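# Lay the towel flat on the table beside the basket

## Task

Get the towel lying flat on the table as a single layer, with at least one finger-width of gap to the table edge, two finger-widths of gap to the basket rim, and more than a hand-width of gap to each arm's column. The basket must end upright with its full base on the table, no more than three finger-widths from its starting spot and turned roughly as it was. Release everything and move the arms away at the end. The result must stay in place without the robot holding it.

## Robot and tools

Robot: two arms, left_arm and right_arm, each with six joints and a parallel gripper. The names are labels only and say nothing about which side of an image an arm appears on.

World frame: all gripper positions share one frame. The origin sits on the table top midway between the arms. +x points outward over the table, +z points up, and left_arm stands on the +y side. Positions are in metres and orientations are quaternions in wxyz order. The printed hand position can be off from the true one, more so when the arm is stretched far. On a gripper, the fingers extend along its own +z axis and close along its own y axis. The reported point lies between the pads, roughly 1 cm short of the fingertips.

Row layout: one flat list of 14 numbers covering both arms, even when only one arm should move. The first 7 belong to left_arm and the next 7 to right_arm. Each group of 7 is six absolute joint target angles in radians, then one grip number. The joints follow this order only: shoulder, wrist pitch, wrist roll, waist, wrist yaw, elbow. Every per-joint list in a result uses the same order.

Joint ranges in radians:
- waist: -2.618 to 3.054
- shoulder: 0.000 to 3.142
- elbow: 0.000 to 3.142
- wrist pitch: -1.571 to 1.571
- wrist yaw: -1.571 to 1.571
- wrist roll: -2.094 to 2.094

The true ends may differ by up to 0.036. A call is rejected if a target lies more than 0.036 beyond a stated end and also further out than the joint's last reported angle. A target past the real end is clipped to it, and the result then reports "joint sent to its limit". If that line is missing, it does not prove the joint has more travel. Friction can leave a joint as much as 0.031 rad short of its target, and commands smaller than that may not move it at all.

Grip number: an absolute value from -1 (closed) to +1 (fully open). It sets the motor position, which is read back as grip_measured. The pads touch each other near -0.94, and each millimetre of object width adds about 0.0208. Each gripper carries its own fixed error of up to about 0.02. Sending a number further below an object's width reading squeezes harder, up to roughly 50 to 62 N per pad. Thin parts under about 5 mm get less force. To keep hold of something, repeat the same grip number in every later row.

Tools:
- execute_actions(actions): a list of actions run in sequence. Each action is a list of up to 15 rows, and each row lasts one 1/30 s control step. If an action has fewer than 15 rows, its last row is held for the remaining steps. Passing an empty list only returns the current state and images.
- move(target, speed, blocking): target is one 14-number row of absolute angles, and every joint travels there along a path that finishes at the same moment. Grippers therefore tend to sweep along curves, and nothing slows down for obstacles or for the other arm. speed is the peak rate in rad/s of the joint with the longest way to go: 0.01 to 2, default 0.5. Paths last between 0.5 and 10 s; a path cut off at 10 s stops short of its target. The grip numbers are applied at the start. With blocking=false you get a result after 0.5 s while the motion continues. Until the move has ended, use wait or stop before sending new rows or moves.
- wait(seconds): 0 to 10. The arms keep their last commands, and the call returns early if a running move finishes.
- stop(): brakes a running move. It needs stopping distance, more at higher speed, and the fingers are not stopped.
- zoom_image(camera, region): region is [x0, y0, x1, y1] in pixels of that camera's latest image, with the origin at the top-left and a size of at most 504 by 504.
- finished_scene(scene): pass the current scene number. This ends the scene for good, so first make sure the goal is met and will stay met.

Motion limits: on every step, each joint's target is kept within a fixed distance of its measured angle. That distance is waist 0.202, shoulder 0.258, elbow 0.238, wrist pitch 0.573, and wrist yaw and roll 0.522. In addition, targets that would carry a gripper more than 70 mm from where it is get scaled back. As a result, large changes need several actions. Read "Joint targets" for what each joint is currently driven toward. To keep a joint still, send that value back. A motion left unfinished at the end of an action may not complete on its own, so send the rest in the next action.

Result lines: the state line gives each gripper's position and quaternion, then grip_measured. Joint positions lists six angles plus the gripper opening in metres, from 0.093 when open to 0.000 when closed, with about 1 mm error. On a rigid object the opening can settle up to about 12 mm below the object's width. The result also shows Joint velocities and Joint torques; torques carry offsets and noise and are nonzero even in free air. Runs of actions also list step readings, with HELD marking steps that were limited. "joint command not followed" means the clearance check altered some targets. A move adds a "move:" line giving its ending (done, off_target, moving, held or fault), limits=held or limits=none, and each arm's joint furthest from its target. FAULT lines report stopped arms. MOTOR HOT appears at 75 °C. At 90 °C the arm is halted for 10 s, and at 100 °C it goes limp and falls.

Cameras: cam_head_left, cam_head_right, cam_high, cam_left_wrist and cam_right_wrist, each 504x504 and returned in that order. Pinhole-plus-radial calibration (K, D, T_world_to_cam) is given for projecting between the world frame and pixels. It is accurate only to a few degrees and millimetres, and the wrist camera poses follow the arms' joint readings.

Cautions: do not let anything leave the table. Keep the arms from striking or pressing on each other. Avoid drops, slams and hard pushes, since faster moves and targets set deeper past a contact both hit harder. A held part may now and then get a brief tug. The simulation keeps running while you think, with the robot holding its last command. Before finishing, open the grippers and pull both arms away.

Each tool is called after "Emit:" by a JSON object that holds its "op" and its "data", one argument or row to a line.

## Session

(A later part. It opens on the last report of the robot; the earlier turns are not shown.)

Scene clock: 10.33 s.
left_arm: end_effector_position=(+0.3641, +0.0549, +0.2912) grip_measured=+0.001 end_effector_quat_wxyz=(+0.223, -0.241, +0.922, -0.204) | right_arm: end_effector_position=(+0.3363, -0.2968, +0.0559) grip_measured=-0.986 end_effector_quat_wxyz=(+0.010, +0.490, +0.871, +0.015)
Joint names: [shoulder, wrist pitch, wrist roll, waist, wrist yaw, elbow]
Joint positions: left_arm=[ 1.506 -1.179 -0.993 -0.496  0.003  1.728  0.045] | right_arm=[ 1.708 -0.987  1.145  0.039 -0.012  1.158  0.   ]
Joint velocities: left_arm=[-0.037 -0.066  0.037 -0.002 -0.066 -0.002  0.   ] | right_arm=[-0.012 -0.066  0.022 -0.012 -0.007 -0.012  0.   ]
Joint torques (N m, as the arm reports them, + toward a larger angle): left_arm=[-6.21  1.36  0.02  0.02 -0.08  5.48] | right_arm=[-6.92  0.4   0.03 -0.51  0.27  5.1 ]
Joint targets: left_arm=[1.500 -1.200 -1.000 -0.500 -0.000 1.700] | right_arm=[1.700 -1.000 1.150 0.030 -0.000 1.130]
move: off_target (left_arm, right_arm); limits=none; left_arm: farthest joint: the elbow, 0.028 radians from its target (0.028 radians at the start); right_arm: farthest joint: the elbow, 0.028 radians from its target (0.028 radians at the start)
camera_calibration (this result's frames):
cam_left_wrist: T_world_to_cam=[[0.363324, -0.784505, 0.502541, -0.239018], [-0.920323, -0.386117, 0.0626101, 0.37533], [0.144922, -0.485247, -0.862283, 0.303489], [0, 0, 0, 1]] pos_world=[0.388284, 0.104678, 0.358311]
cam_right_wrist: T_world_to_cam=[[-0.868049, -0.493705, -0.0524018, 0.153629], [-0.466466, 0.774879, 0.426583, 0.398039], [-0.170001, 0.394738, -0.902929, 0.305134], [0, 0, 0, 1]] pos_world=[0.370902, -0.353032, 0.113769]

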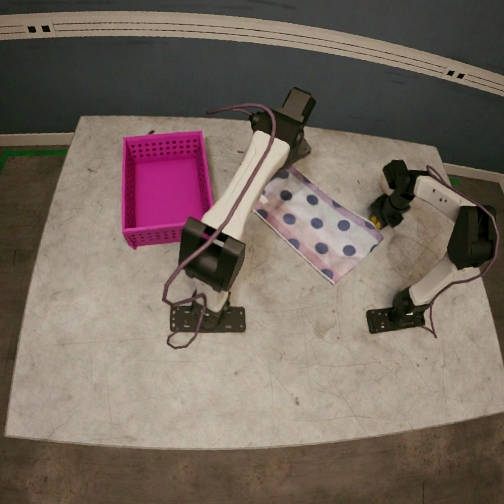

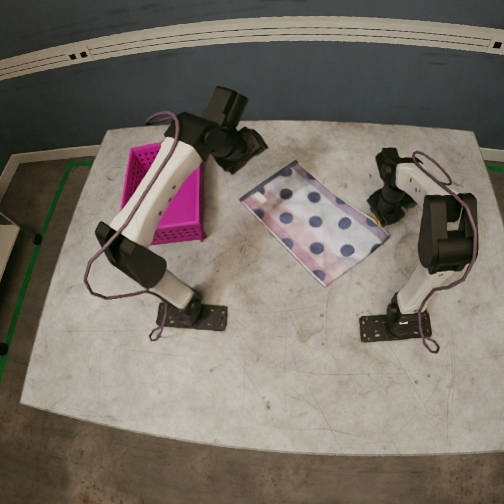

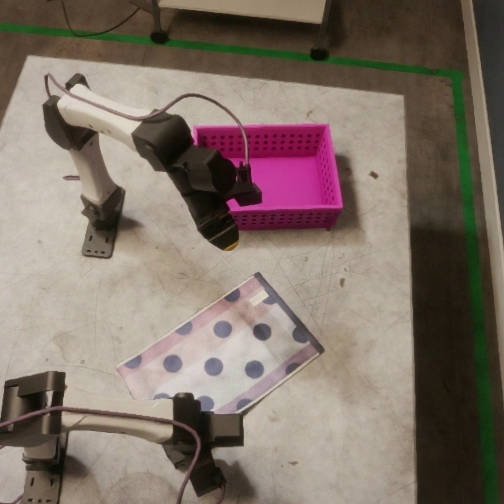

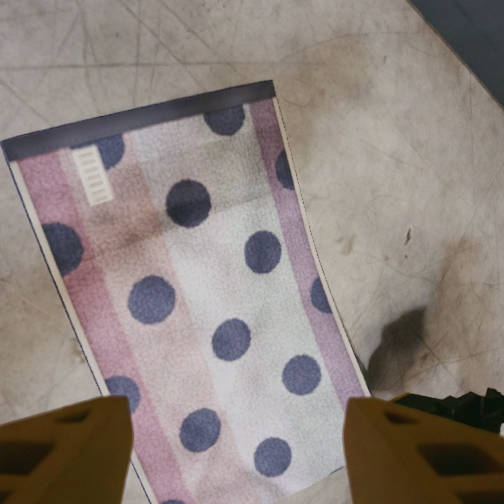

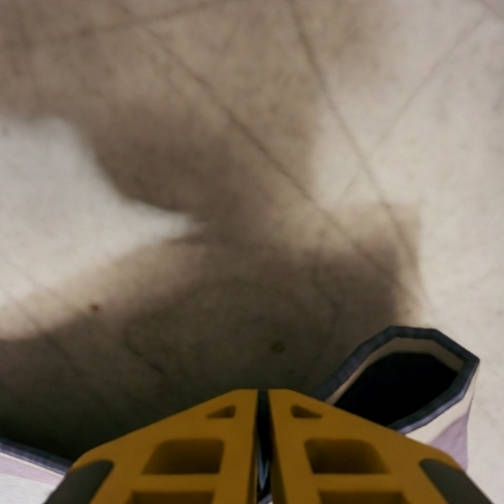

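Emit:
{"op": "move", "data": {
  "target": [2.24,-1.08,0.4,-0.42,0,1.835,0,1.7,-1.0,1.15,0.03,0,1.13,-1],
  "speed": 1
}}

Emit:
{"op": "move", "data": {
  "target": [2.34,-1.02,0.4,-0.42,0,1.815,0,1.7,-1.0,1.15,0.03,0,1.13,-1],
  "speed": 0.15
}}

Emit:
{"op": "move", "data": {
  "target": [2.34,-1.02,0.4,-0.42,0,1.815,0,1.55,-1.0,1.3,-0.2,0,0.98,-1],
  "speed": 0.15
}}

Scene clock: 13.17 s.
left_arm: end_effector_position=(+0.4421, +0.0479, +0.0323) grip_measured=+0.001 end_effector_quat_wxyz=(+0.023, +0.392, +0.920, -0.002) | right_arm: end_effector_position=(+0.3363, -0.2969, +0.0559) grip_measured=-0.986 end_effector_quat_wxyz=(+0.010, +0.490, +0.871, +0.015)
Joint names: [shoulder, wrist pitch, wrist roll, waist, wrist yaw, elbow]
Joint positions: left_arm=[ 2.234 -1.096  0.392 -0.428  0.003  1.806  0.045] | right_arm=[ 1.708 -0.987  1.145  0.039 -0.012  1.158  0.   ]
Joint velocities: left_arm=[ 0.007  0.022  0.022  0.012 -0.022 -0.007 -0.001] | right_arm=[-0.012 -0.051 -0.022 -0.007 -0.022 -0.017  0.   ]
Joint torques (N m, as the arm reports them, + toward a larger angle): left_arm=[-11.8    0.65   0.09   1.01   0.    10.21] | right_arm=[-6.91  0.4   0.03 -0.48  0.27  5.08]
Joint targets: left_arm=[2.240 -1.080 0.400 -0.420 0.000 1.835] | right_arm=[1.700 -1.000 1.150 0.030 0.000 1.130]
move: off_target (left_arm, right_arm); limits=none; left_arm: farthest joint: the elbow, 0.029 radians from its target (0.107 radians at the start); right_arm: farthest joint: the elbow, 0.028 radians from its target (0.028 radians at the start)
camera_calibration (this result's frames):
cam_left_wrist: T_world_to_cam=[[-0.705501, -0.708708, 0.000799213, 0.342422], [-0.656908, 0.654357, 0.374551, 0.284282], [-0.26597, 0.263721, -0.927206, 0.213346], [0, 0, 0, 1]] pos_world=[0.48507, 0.000391009, 0.0910643]
cam_right_wrist: T_world_to_cam=[[-0.868053, -0.493713, -0.0522544, 0.153595], [-0.466475, 0.775046, 0.426268, 0.398162], [-0.169955, 0.394399, -0.903086, 0.305052], [0, 0, 0, 1]] pos_world=[0.370906, -0.353075, 0.113791]

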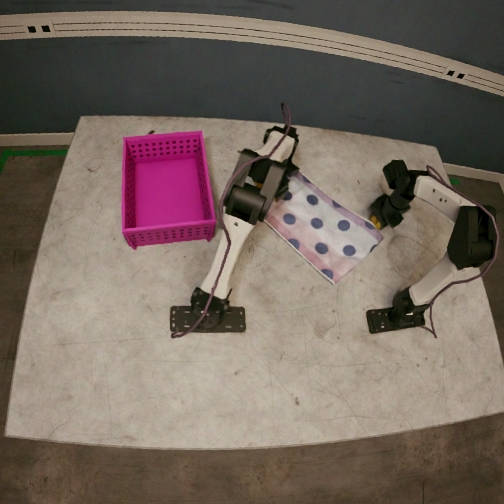

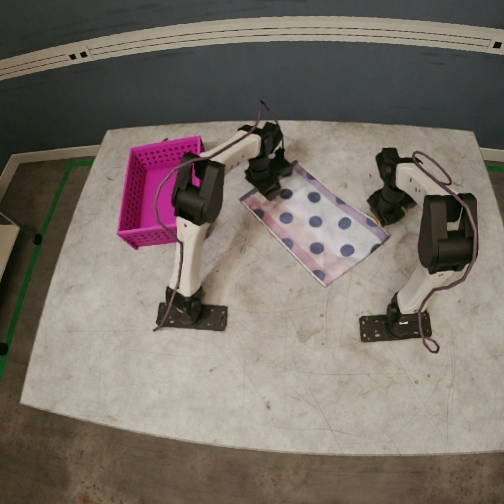

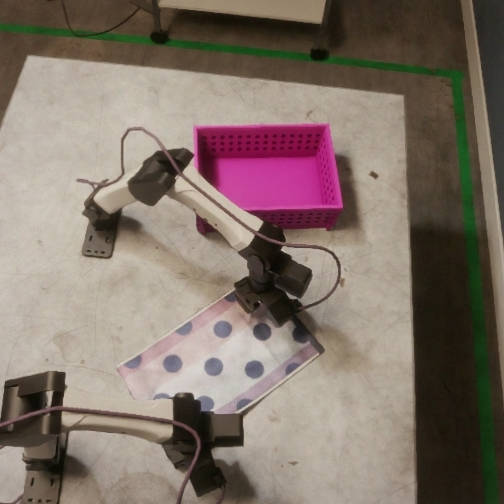

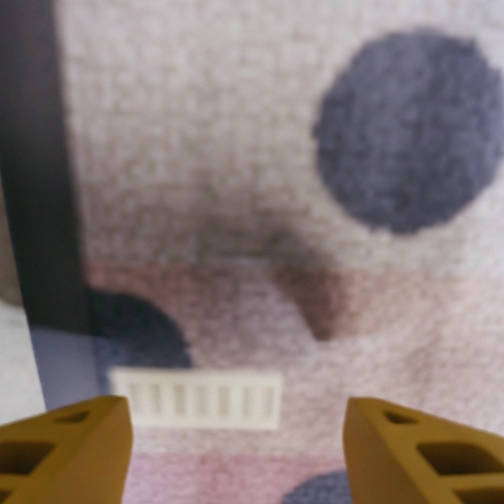

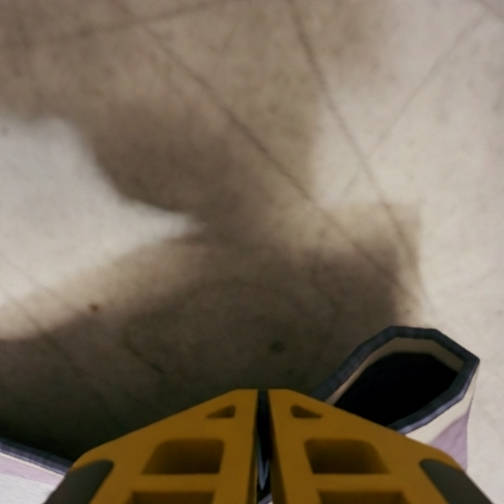

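Scene clock: 14.13 s.
left_arm: end_effector_position=(+0.4453, +0.0466, +0.0109) grip_measured=+0.001 end_effector_quat_wxyz=(+0.015, +0.392, +0.920, -0.002) | right_arm: end_effector_position=(+0.3361, -0.2969, +0.0559) grip_measured=-0.986 end_effector_quat_wxyz=(+0.010, +0.490, +0.871, +0.014)
Joint names: [shoulder, wrist pitch, wrist roll, waist, wrist yaw, elbow]
Joint positions: left_arm=[ 2.285 -1.062  0.392 -0.428  0.003  1.806  0.045] | right_arm=[ 1.708 -0.988  1.145  0.039 -0.012  1.158  0.   ]
Joint velocities: left_arm=[-0.012  0.037  0.007 -0.002 -0.051 -0.002  0.   ] | right_arm=[ 0.002 -0.051 -0.095 -0.007 -0.022 -0.012  0.   ]
Joint torques (N m, as the arm reports them, + toward a larger angle): left_arm=[-8.37  0.89  0.16  0.96  0.01  8.21] | right_arm=[-6.91  0.4   0.03 -0.47  0.27  5.07]
Joint targets: left_arm=[2.340 -1.020 0.400 -0.420 -0.000 1.815] | right_arm=[1.700 -1.000 1.150 0.030 -0.000 1.130]
move: off_target (left_arm, right_arm); limits=none; left_arm: farthest joint: the shoulder, 0.055 radians from its target (0.106 radians at the start); right_arm: farthest joint: the elbow, 0.028 radians from its target (0.028 radians at the start)
camera_calibration (this result's frames):
cam_left_wrist: T_world_to_cam=[[-0.705433, -0.708746, 0.00665178, 0.343682], [-0.65097, 0.651582, 0.38946, 0.292623], [-0.280363, 0.270408, -0.921019, 0.200817], [0, 0, 0, 1]] pos_world=[0.489235, -0.00138761, 0.0687048]
cam_right_wrist: T_world_to_cam=[[-0.868093, -0.493718, -0.0515519, 0.153397], [-0.466152, 0.775085, 0.426551, 0.397984], [-0.170639, 0.394316, -0.902993, 0.305225], [0, 0, 0, 1]] pos_world=[0.370767, -0.353091, 0.113764]

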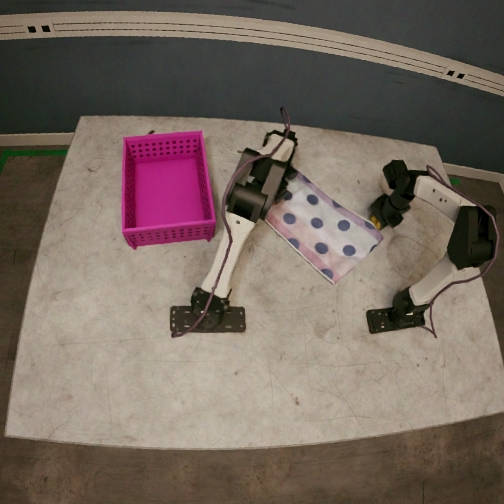

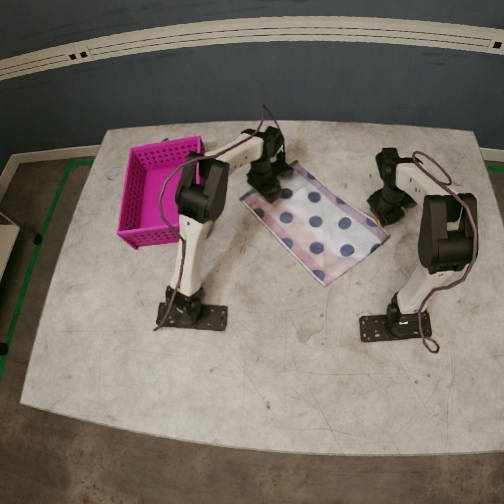

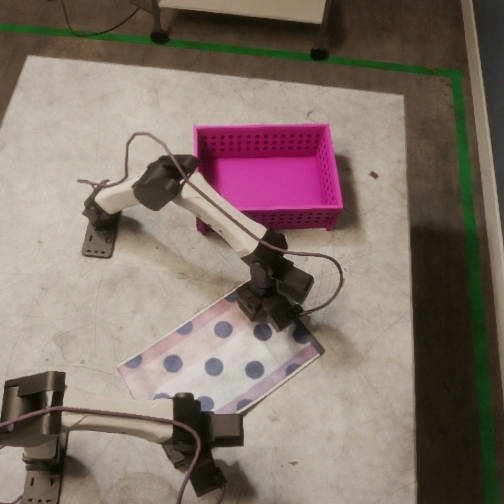

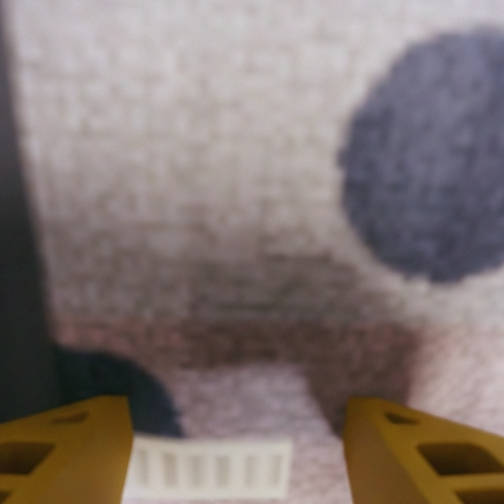

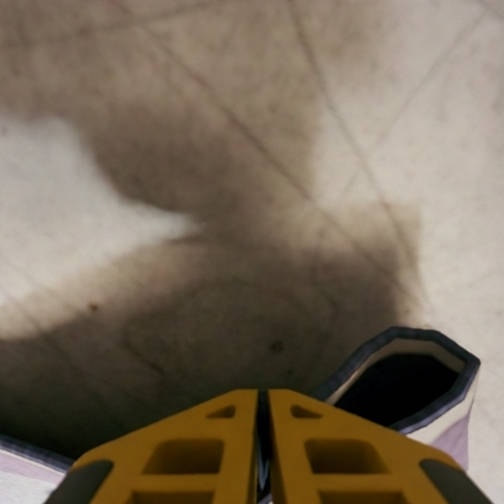

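Scene clock: 16.23 s.
left_arm: end_effector_position=(+0.4459, +0.0464, +0.0106) grip_measured=+0.001 end_effector_quat_wxyz=(+0.016, +0.392, +0.920, -0.002) | right_arm: end_effector_position=(+0.2973, -0.3623, +0.0579) grip_measured=-0.986 end_effector_quat_wxyz=(+0.008, +0.645, +0.764, +0.013)
Joint names: [shoulder, wrist pitch, wrist roll, waist, wrist yaw, elbow]
Joint positions: left_arm=[ 2.286 -1.059  0.392 -0.428  0.003  1.806  0.045] | right_arm=[ 1.562 -0.991  1.292 -0.191 -0.012  1.01   0.   ]
Joint velocities: left_arm=[ 0.007 -0.081 -0.022  0.007 -0.037  0.007 -0.   ] | right_arm=[ 0.002 -0.022 -0.037 -0.002 -0.007 -0.002  0.   ]
Joint torques (N m, as the arm reports them, + toward a larger angle): left_arm=[-8.65  0.85  0.16  0.96  0.    8.25] | right_arm=[-5.9   0.42  0.1  -0.53  0.27  4.88]
Joint targets: left_arm=[2.340 -1.020 0.400 -0.420 -0.000 1.815] | right_arm=[1.550 -1.000 1.300 -0.200 0.000 0.980]
move: off_target (left_arm, right_arm); limits=none; left_arm: farthest joint: the shoulder, 0.054 radians from its target (0.055 radians at the start); right_arm: farthest joint: the elbow, 0.030 radians from its target (0.178 radians at the start)
camera_calibration (this result's frames):
cam_left_wrist: T_world_to_cam=[[-0.705444, -0.708741, 0.00596208, 0.343901], [-0.651648, 0.65188, 0.387824, 0.293536], [-0.278753, 0.269703, -0.921714, 0.200066], [0, 0, 0, 1]] pos_world=[0.489655, -0.0015716, 0.0685132]
cam_right_wrist: T_world_to_cam=[[-0.989156, -0.139371, -0.0463224, 0.251535], [-0.145625, 0.889788, 0.432516, 0.375613], [-0.0190632, 0.434572, -0.900435, 0.295517], [0, 0, 0, 1]] pos_world=[0.30914, -0.427582, 0.115287]

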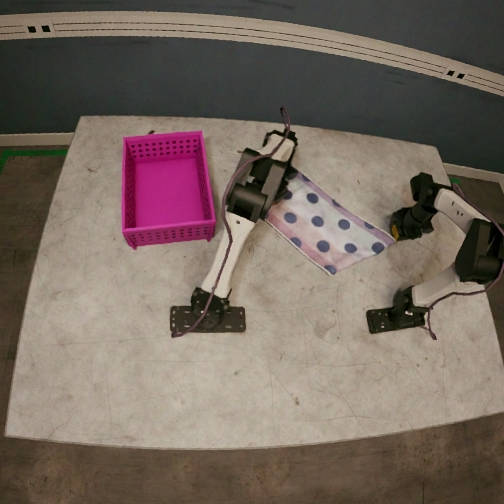

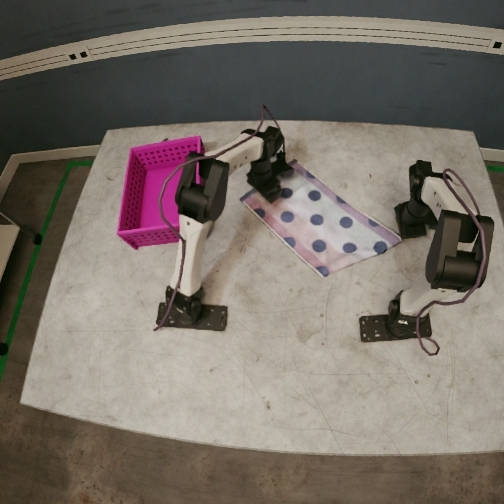

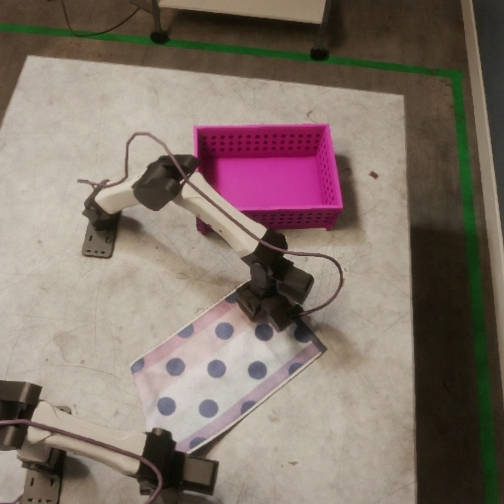

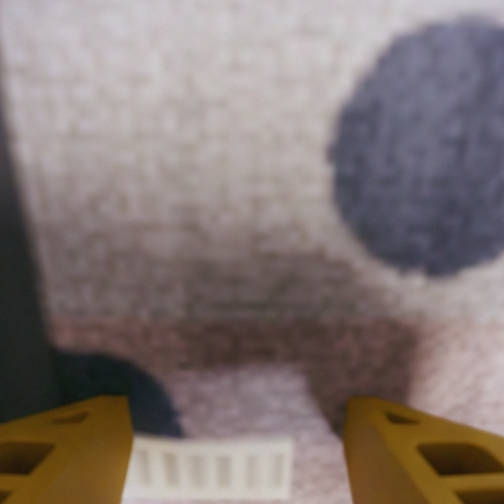

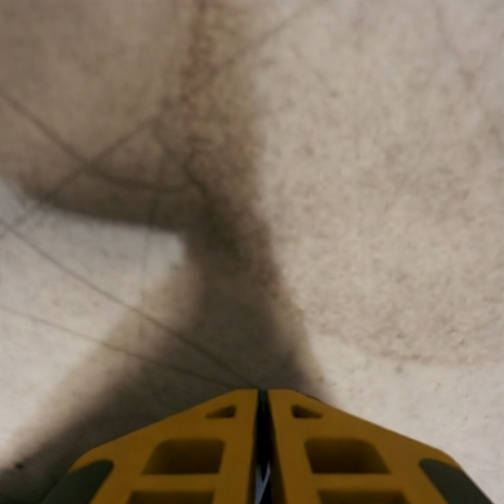

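Emit:
{"op": "move", "data": {
  "target": [2.34,-1.02,0.4,-0.42,0,1.815,-1,1.55,-1.0,1.3,-0.2,0,0.98,-1]
}}

Emit:
{"op": "move", "data": {
  "target": [1.42,-0.84,-0.6,-0.68,0,0.735,-1,1.875,-1.06,1.6,-0.065,0,1.39,-1]
}}

Scene clock: 17.37 s.
left_arm: end_effector_position=(+0.4459, +0.0451, +0.0113) grip_measured=-0.993 end_effector_quat_wxyz=(+0.017, +0.392, +0.920, -0.005) | right_arm: end_effector_position=(+0.2973, -0.3623, +0.0579) grip_measured=-0.986 end_effector_quat_wxyz=(+0.008, +0.645, +0.764, +0.013)
Joint names: [shoulder, wrist pitch, wrist roll, waist, wrist yaw, elbow]
Joint positions: left_arm=[ 2.285 -1.058  0.392 -0.428  0.009  1.806  0.   ] | right_arm=[ 1.562 -0.991  1.293 -0.191 -0.012  1.01   0.   ]
Joint velocities: left_arm=[-0.017  0.007  0.066 -0.007 -0.037  0.002  0.   ] | right_arm=[-0.007 -0.037 -0.022  0.027 -0.007  0.002  0.   ]
Joint torques (N m, as the arm reports them, + toward a larger angle): left_arm=[-8.55  0.86  0.17  0.98 -0.06  8.2 ] | right_arm=[-5.88  0.42  0.05 -0.53  0.27  4.9 ]
Joint targets: left_arm=[2.340 -1.020 0.400 -0.420 0.000 1.815] | right_arm=[1.550 -1.000 1.300 -0.200 0.000 0.980]
move: off_target (left_arm, right_arm); limits=none; left_arm: farthest joint: the shoulder, 0.055 radians from its target (0.054 radians at the start); right_arm: farthest joint: the elbow, 0.030 radians from its target (0.030 radians at the start)
camera_calibration (this result's frames):
cam_left_wrist: T_world_to_cam=[[-0.705867, -0.70826, 0.0108871, 0.343181], [-0.651337, 0.655024, 0.38302, 0.293868], [-0.278409, 0.26327, -0.923676, 0.201181], [0, 0, 0, 1]] pos_world=[0.489658, -0.00239386, 0.0695324]
cam_right_wrist: T_world_to_cam=[[-0.989315, -0.138238, -0.0463174, 0.251993], [-0.144603, 0.88994, 0.432547, 0.375362], [-0.0185748, 0.434623, -0.900421, 0.29539], [0, 0, 0, 1]] pos_world=[0.309065, -0.427598, 0.115285]

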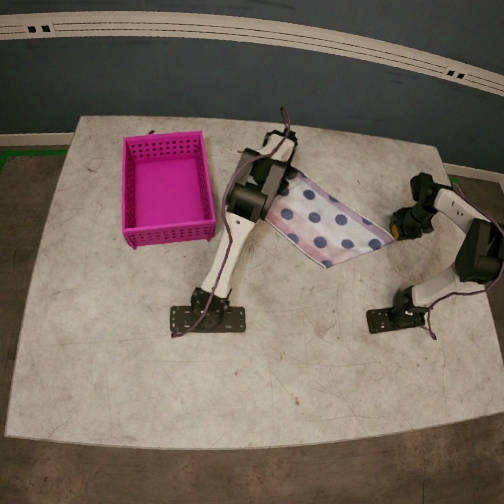

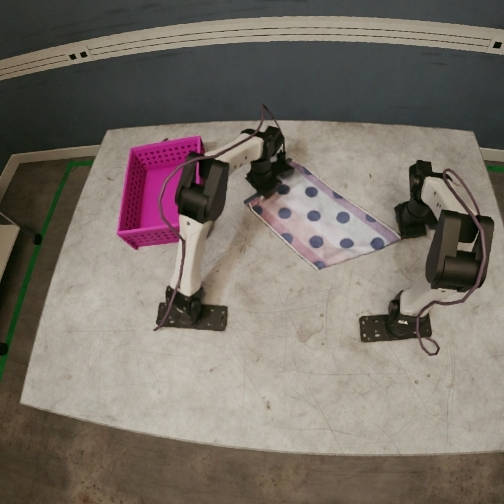

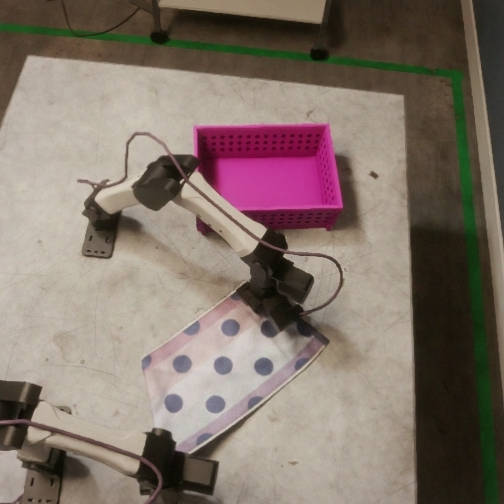

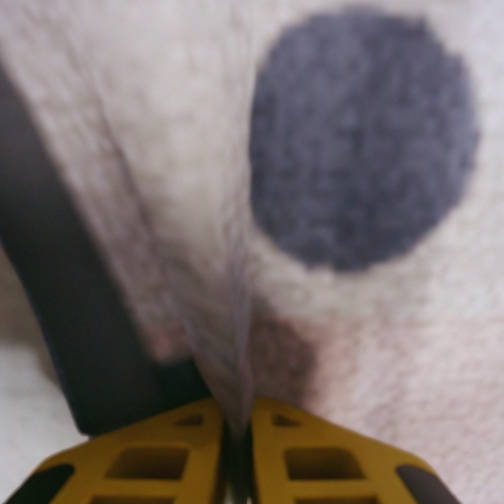

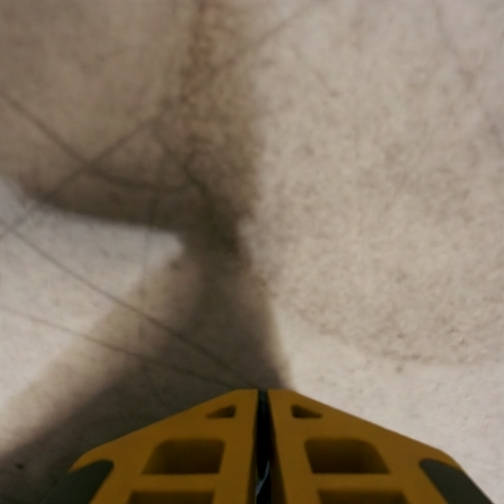

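Scene clock: 20.30 s.
left_arm: end_effector_position=(+0.2163, +0.0860, +0.0281) grip_measured=-0.994 end_effector_quat_wxyz=(+0.020, +0.033, +0.999, -0.020) | right_arm: end_effector_position=(+0.3782, -0.3293, +0.0611) grip_measured=-0.986 end_effector_quat_wxyz=(+0.003, +0.711, +0.704, +0.012)
Joint names: [shoulder, wrist pitch, wrist roll, waist, wrist yaw, elbow]
Joint positions: left_arm=[ 1.434 -0.846 -0.592 -0.672  0.009  0.765  0.   ] | right_arm=[ 1.857 -1.055  1.592 -0.069 -0.012  1.363  0.   ]
Joint velocities: left_arm=[-0.002  0.007  0.037 -0.012 -0.007  0.012  0.   ] | right_arm=[ 0.002 -0.022 -0.022 -0.022 -0.007  0.012  0.   ]
Joint torques (N m, as the arm reports them, + toward a larger angle): left_arm=[-5.44  0.57  0.02 -0.42 -0.14  4.58] | right_arm=[-6.57  0.41  0.05  0.6   0.26  9.53]
Joint targets: left_arm=[1.420 -0.840 -0.600 -0.680 0.000 0.735] | right_arm=[1.875 -1.060 1.600 -0.065 -0.000 1.390]
move: off_target (left_arm, right_arm); limits=none; left_arm: farthest joint: the elbow, 0.030 radians from its target (1.071 radians at the start); right_arm: farthest joint: the elbow, 0.027 radians from its target (0.380 radians at the start)
camera_calibration (this result's frames):
cam_left_wrist: T_world_to_cam=[[-0.0442059, -0.997547, 0.0542775, 0.0903625], [-0.923595, 0.061518, 0.378402, 0.221231], [-0.380812, -0.0334028, -0.924049, 0.189712], [0, 0, 0, 1]] pos_world=[0.280567, 0.0828681, 0.0866843]
cam_right_wrist: T_world_to_cam=[[-0.99854, 0.0387573, -0.0376269, 0.398001], [0.0182592, 0.89774, 0.440147, 0.296893], [0.0508381, 0.438818, -0.897137, 0.260351], [0, 0, 0, 1]] pos_world=[0.378763, -0.396205, 0.117869]

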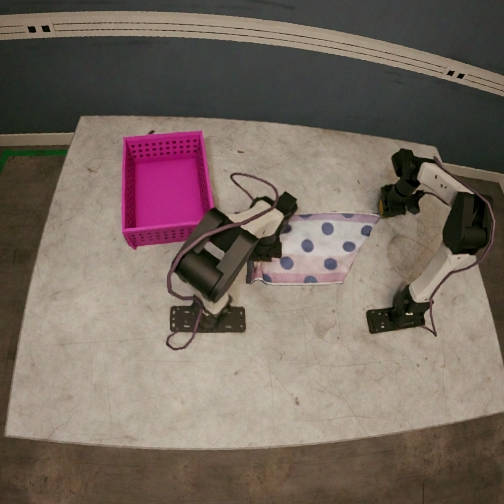

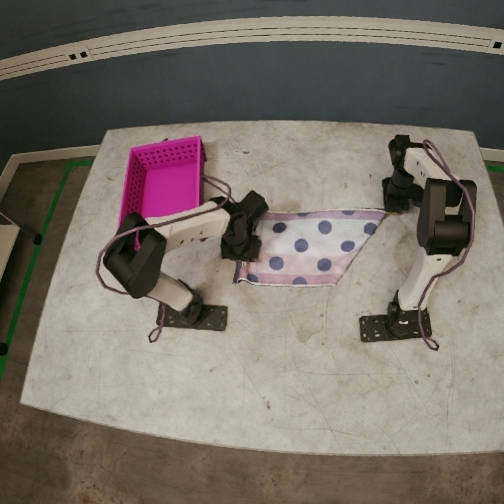

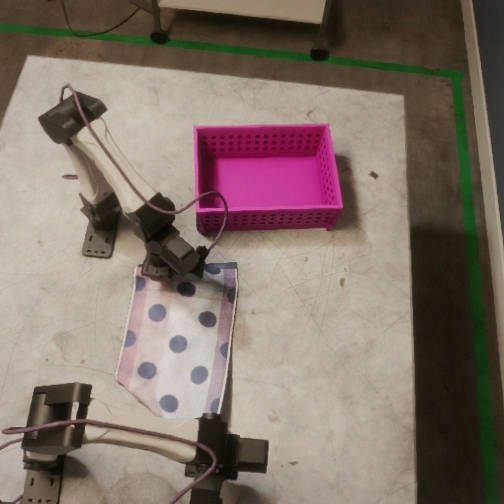

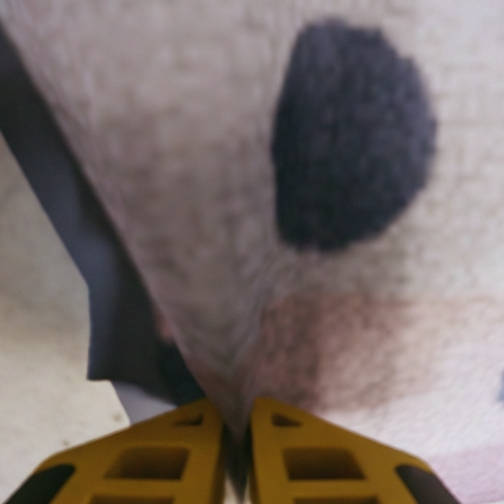

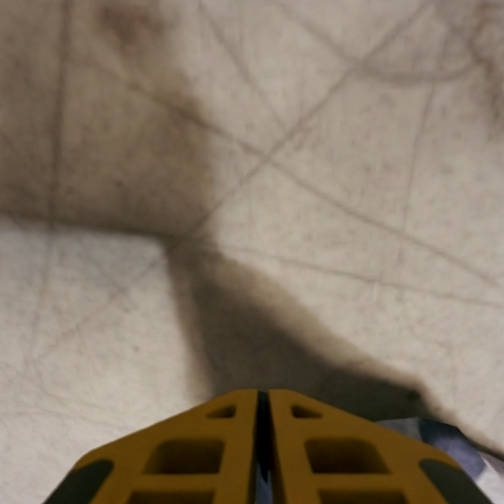

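Emit:
{"op": "move", "data": {
  "target": [1.42,-0.95,-0.6,-0.68,0,0.88,0,1.875,-1.06,1.6,-0.065,0,1.39,-1],
  "speed": 0.2
}}

Emit:
{"op": "move", "data": {
  "target": [1.88,-0.95,1.24,-0.345,0,1.29,0,1.875,-1.06,1.6,-0.065,0,1.39,-1],
  "speed": 1.3
}}

Scene clock: 21.83 s.
left_arm: end_effector_position=(+0.2249, +0.0796, +0.0499) grip_measured=-0.001 end_effector_quat_wxyz=(+0.023, +0.032, +0.999, -0.022) | right_arm: end_effector_position=(+0.3782, -0.3293, +0.0611) grip_measured=-0.986 end_effector_quat_wxyz=(+0.003, +0.711, +0.703, +0.012)
Joint names: [shoulder, wrist pitch, wrist roll, waist, wrist yaw, elbow]
Joint positions: left_arm=[ 1.434 -0.931 -0.593 -0.672  0.008  0.857  0.045] | right_arm=[ 1.857 -1.055  1.593 -0.069 -0.012  1.363  0.   ]
Joint velocities: left_arm=[-0.007 -0.022 -0.051 -0.017 -0.007 -0.012 -0.001] | right_arm=[ 0.007  0.037  0.007  0.007  0.022 -0.002  0.   ]
Joint torques (N m, as the arm reports them, + toward a larger angle): left_arm=[-5.59  0.38  0.   -0.29 -0.13  9.29] | right_arm=[-6.55  0.41  0.06  0.61  0.27  9.52]
Joint targets: left_arm=[1.420 -0.950 -0.600 -0.680 -0.000 0.880] | right_arm=[1.875 -1.060 1.600 -0.065 -0.000 1.390]
move: off_target (left_arm, right_arm); limits=none; left_arm: farthest joint: the elbow, 0.023 radians from its target (0.115 radians at the start); right_arm: farthest joint: the elbow, 0.027 radians from its target (0.027 radians at the start)
camera_calibration (this result's frames):
cam_left_wrist: T_world_to_cam=[[-0.0441417, -0.99736, 0.0576516, 0.0830659], [-0.926345, 0.0624706, 0.37146, 0.222203], [-0.374081, -0.0370084, -0.926657, 0.211821], [0, 0, 0, 1]] pos_world=[0.288741, 0.0768047, 0.108957]
cam_right_wrist: T_world_to_cam=[[-0.998525, 0.0391384, -0.0376221, 0.398121], [0.0186036, 0.897729, 0.440155, 0.296759], [0.0510014, 0.438806, -0.897133, 0.260285], [0, 0, 0, 1]] pos_world=[0.378738, -0.396206, 0.117869]

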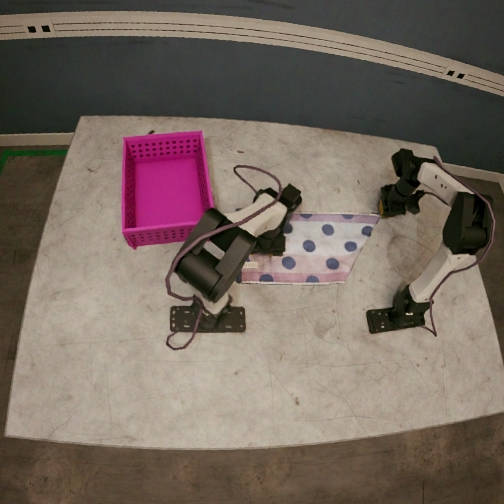

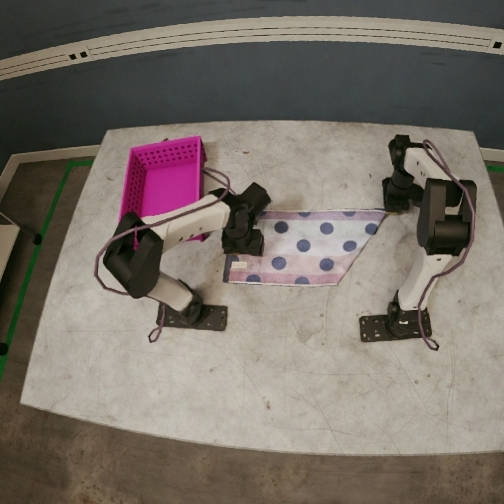

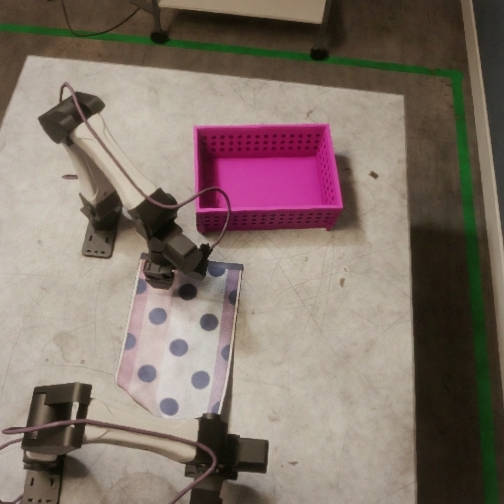

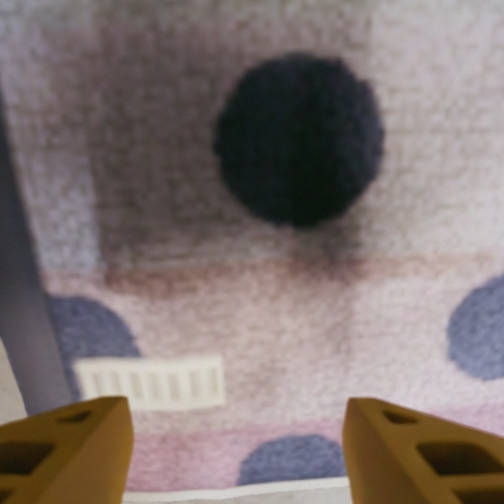

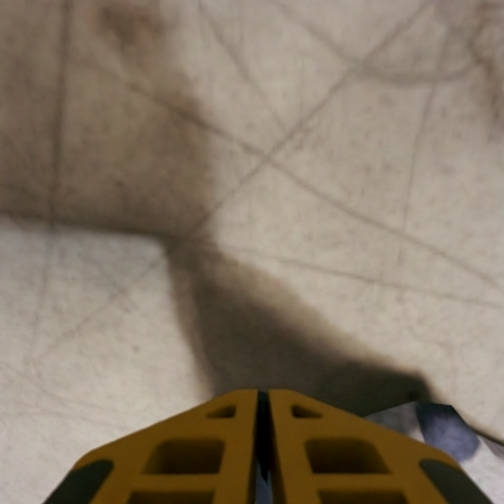

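Scene clock: 24.27 s.
left_arm: end_effector_position=(+0.3600, +0.1116, +0.0363) grip_measured=-0.001 end_effector_quat_wxyz=(+0.020, +0.706, +0.708, +0.006) | right_arm: end_effector_position=(+0.3782, -0.3293, +0.0611) grip_measured=-0.986 end_effector_quat_wxyz=(+0.003, +0.711, +0.703, +0.012)
Joint names: [shoulder, wrist pitch, wrist roll, waist, wrist yaw, elbow]
Joint positions: left_arm=[ 1.861 -0.934  1.232 -0.352  0.007  1.265  0.045] | right_arm=[ 1.857 -1.055  1.593 -0.069 -0.012  1.363  0.   ]
Joint velocities: left_arm=[-0.017 -0.022 -0.037  0.012 -0.051 -0.012  0.   ] | right_arm=[ 0.002 -0.051  0.037  0.002  0.051 -0.002  0.   ]
Joint torques (N m, as the arm reports them, + toward a larger angle): left_arm=[-7.47  0.26  0.2   0.95  0.    9.27] | right_arm=[-6.55  0.41  0.06  0.6   0.27  9.53]
Joint targets: left_arm=[1.880 -0.950 1.240 -0.345 0.000 1.290] | right_arm=[1.875 -1.060 1.600 -0.065 0.000 1.390]
move: off_target (left_arm, right_arm); limits=none; left_arm: farthest joint: the elbow, 0.025 radians from its target (0.433 radians at the start); right_arm: farthest joint: the elbow, 0.027 radians from its target (0.027 radians at the start)
camera_calibration (this result's frames):
cam_left_wrist: T_world_to_cam=[[-0.999492, -0.0242933, -0.0206454, 0.359831], [-0.0304948, 0.917375, 0.396854, -0.0684783], [0.00929869, 0.397282, -0.917649, 0.0641053], [0, 0, 0, 1]] pos_world=[0.356963, 0.0460939, 0.093431]
cam_right_wrist: T_world_to_cam=[[-0.998525, 0.0391384, -0.0376221, 0.398121], [0.0186036, 0.897729, 0.440155, 0.296759], [0.0510014, 0.438806, -0.897133, 0.260285], [0, 0, 0, 1]] pos_world=[0.378738, -0.396206, 0.117869]

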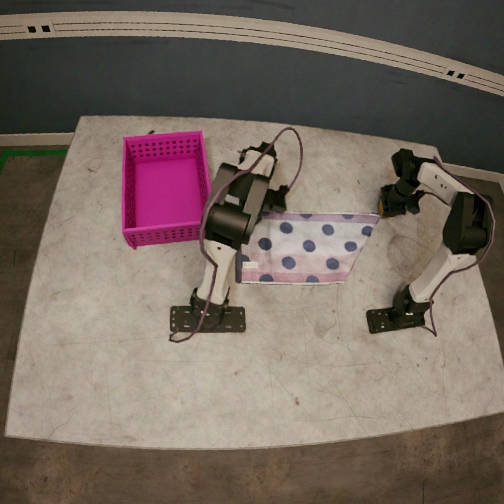

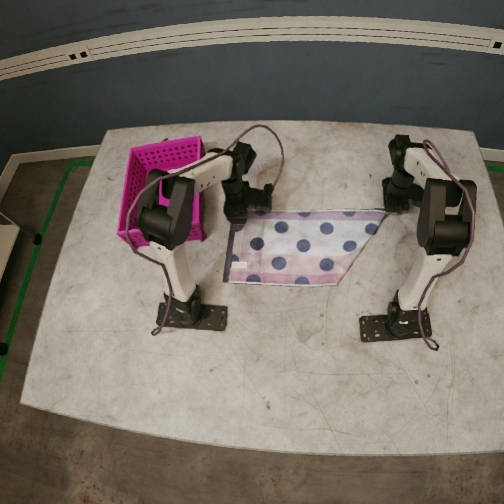

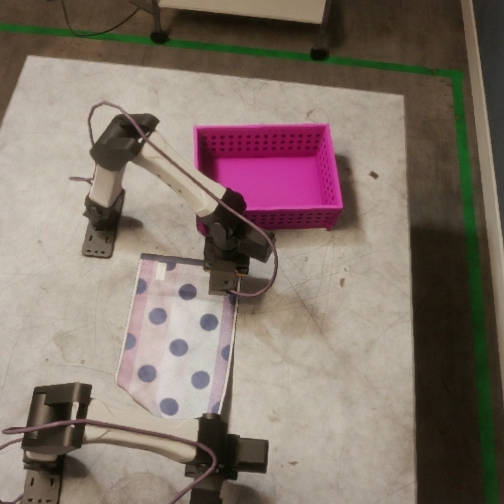

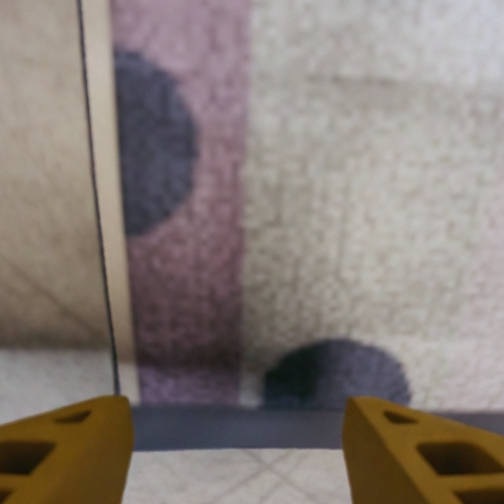

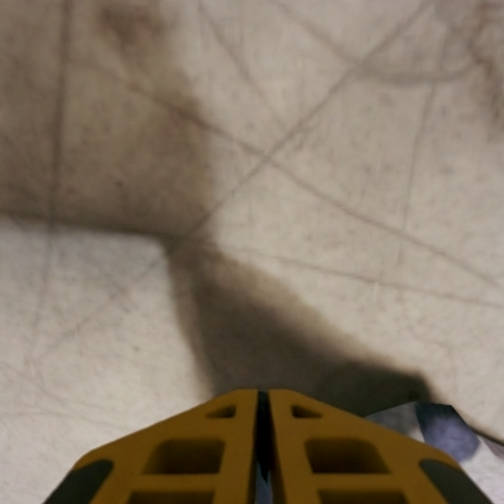

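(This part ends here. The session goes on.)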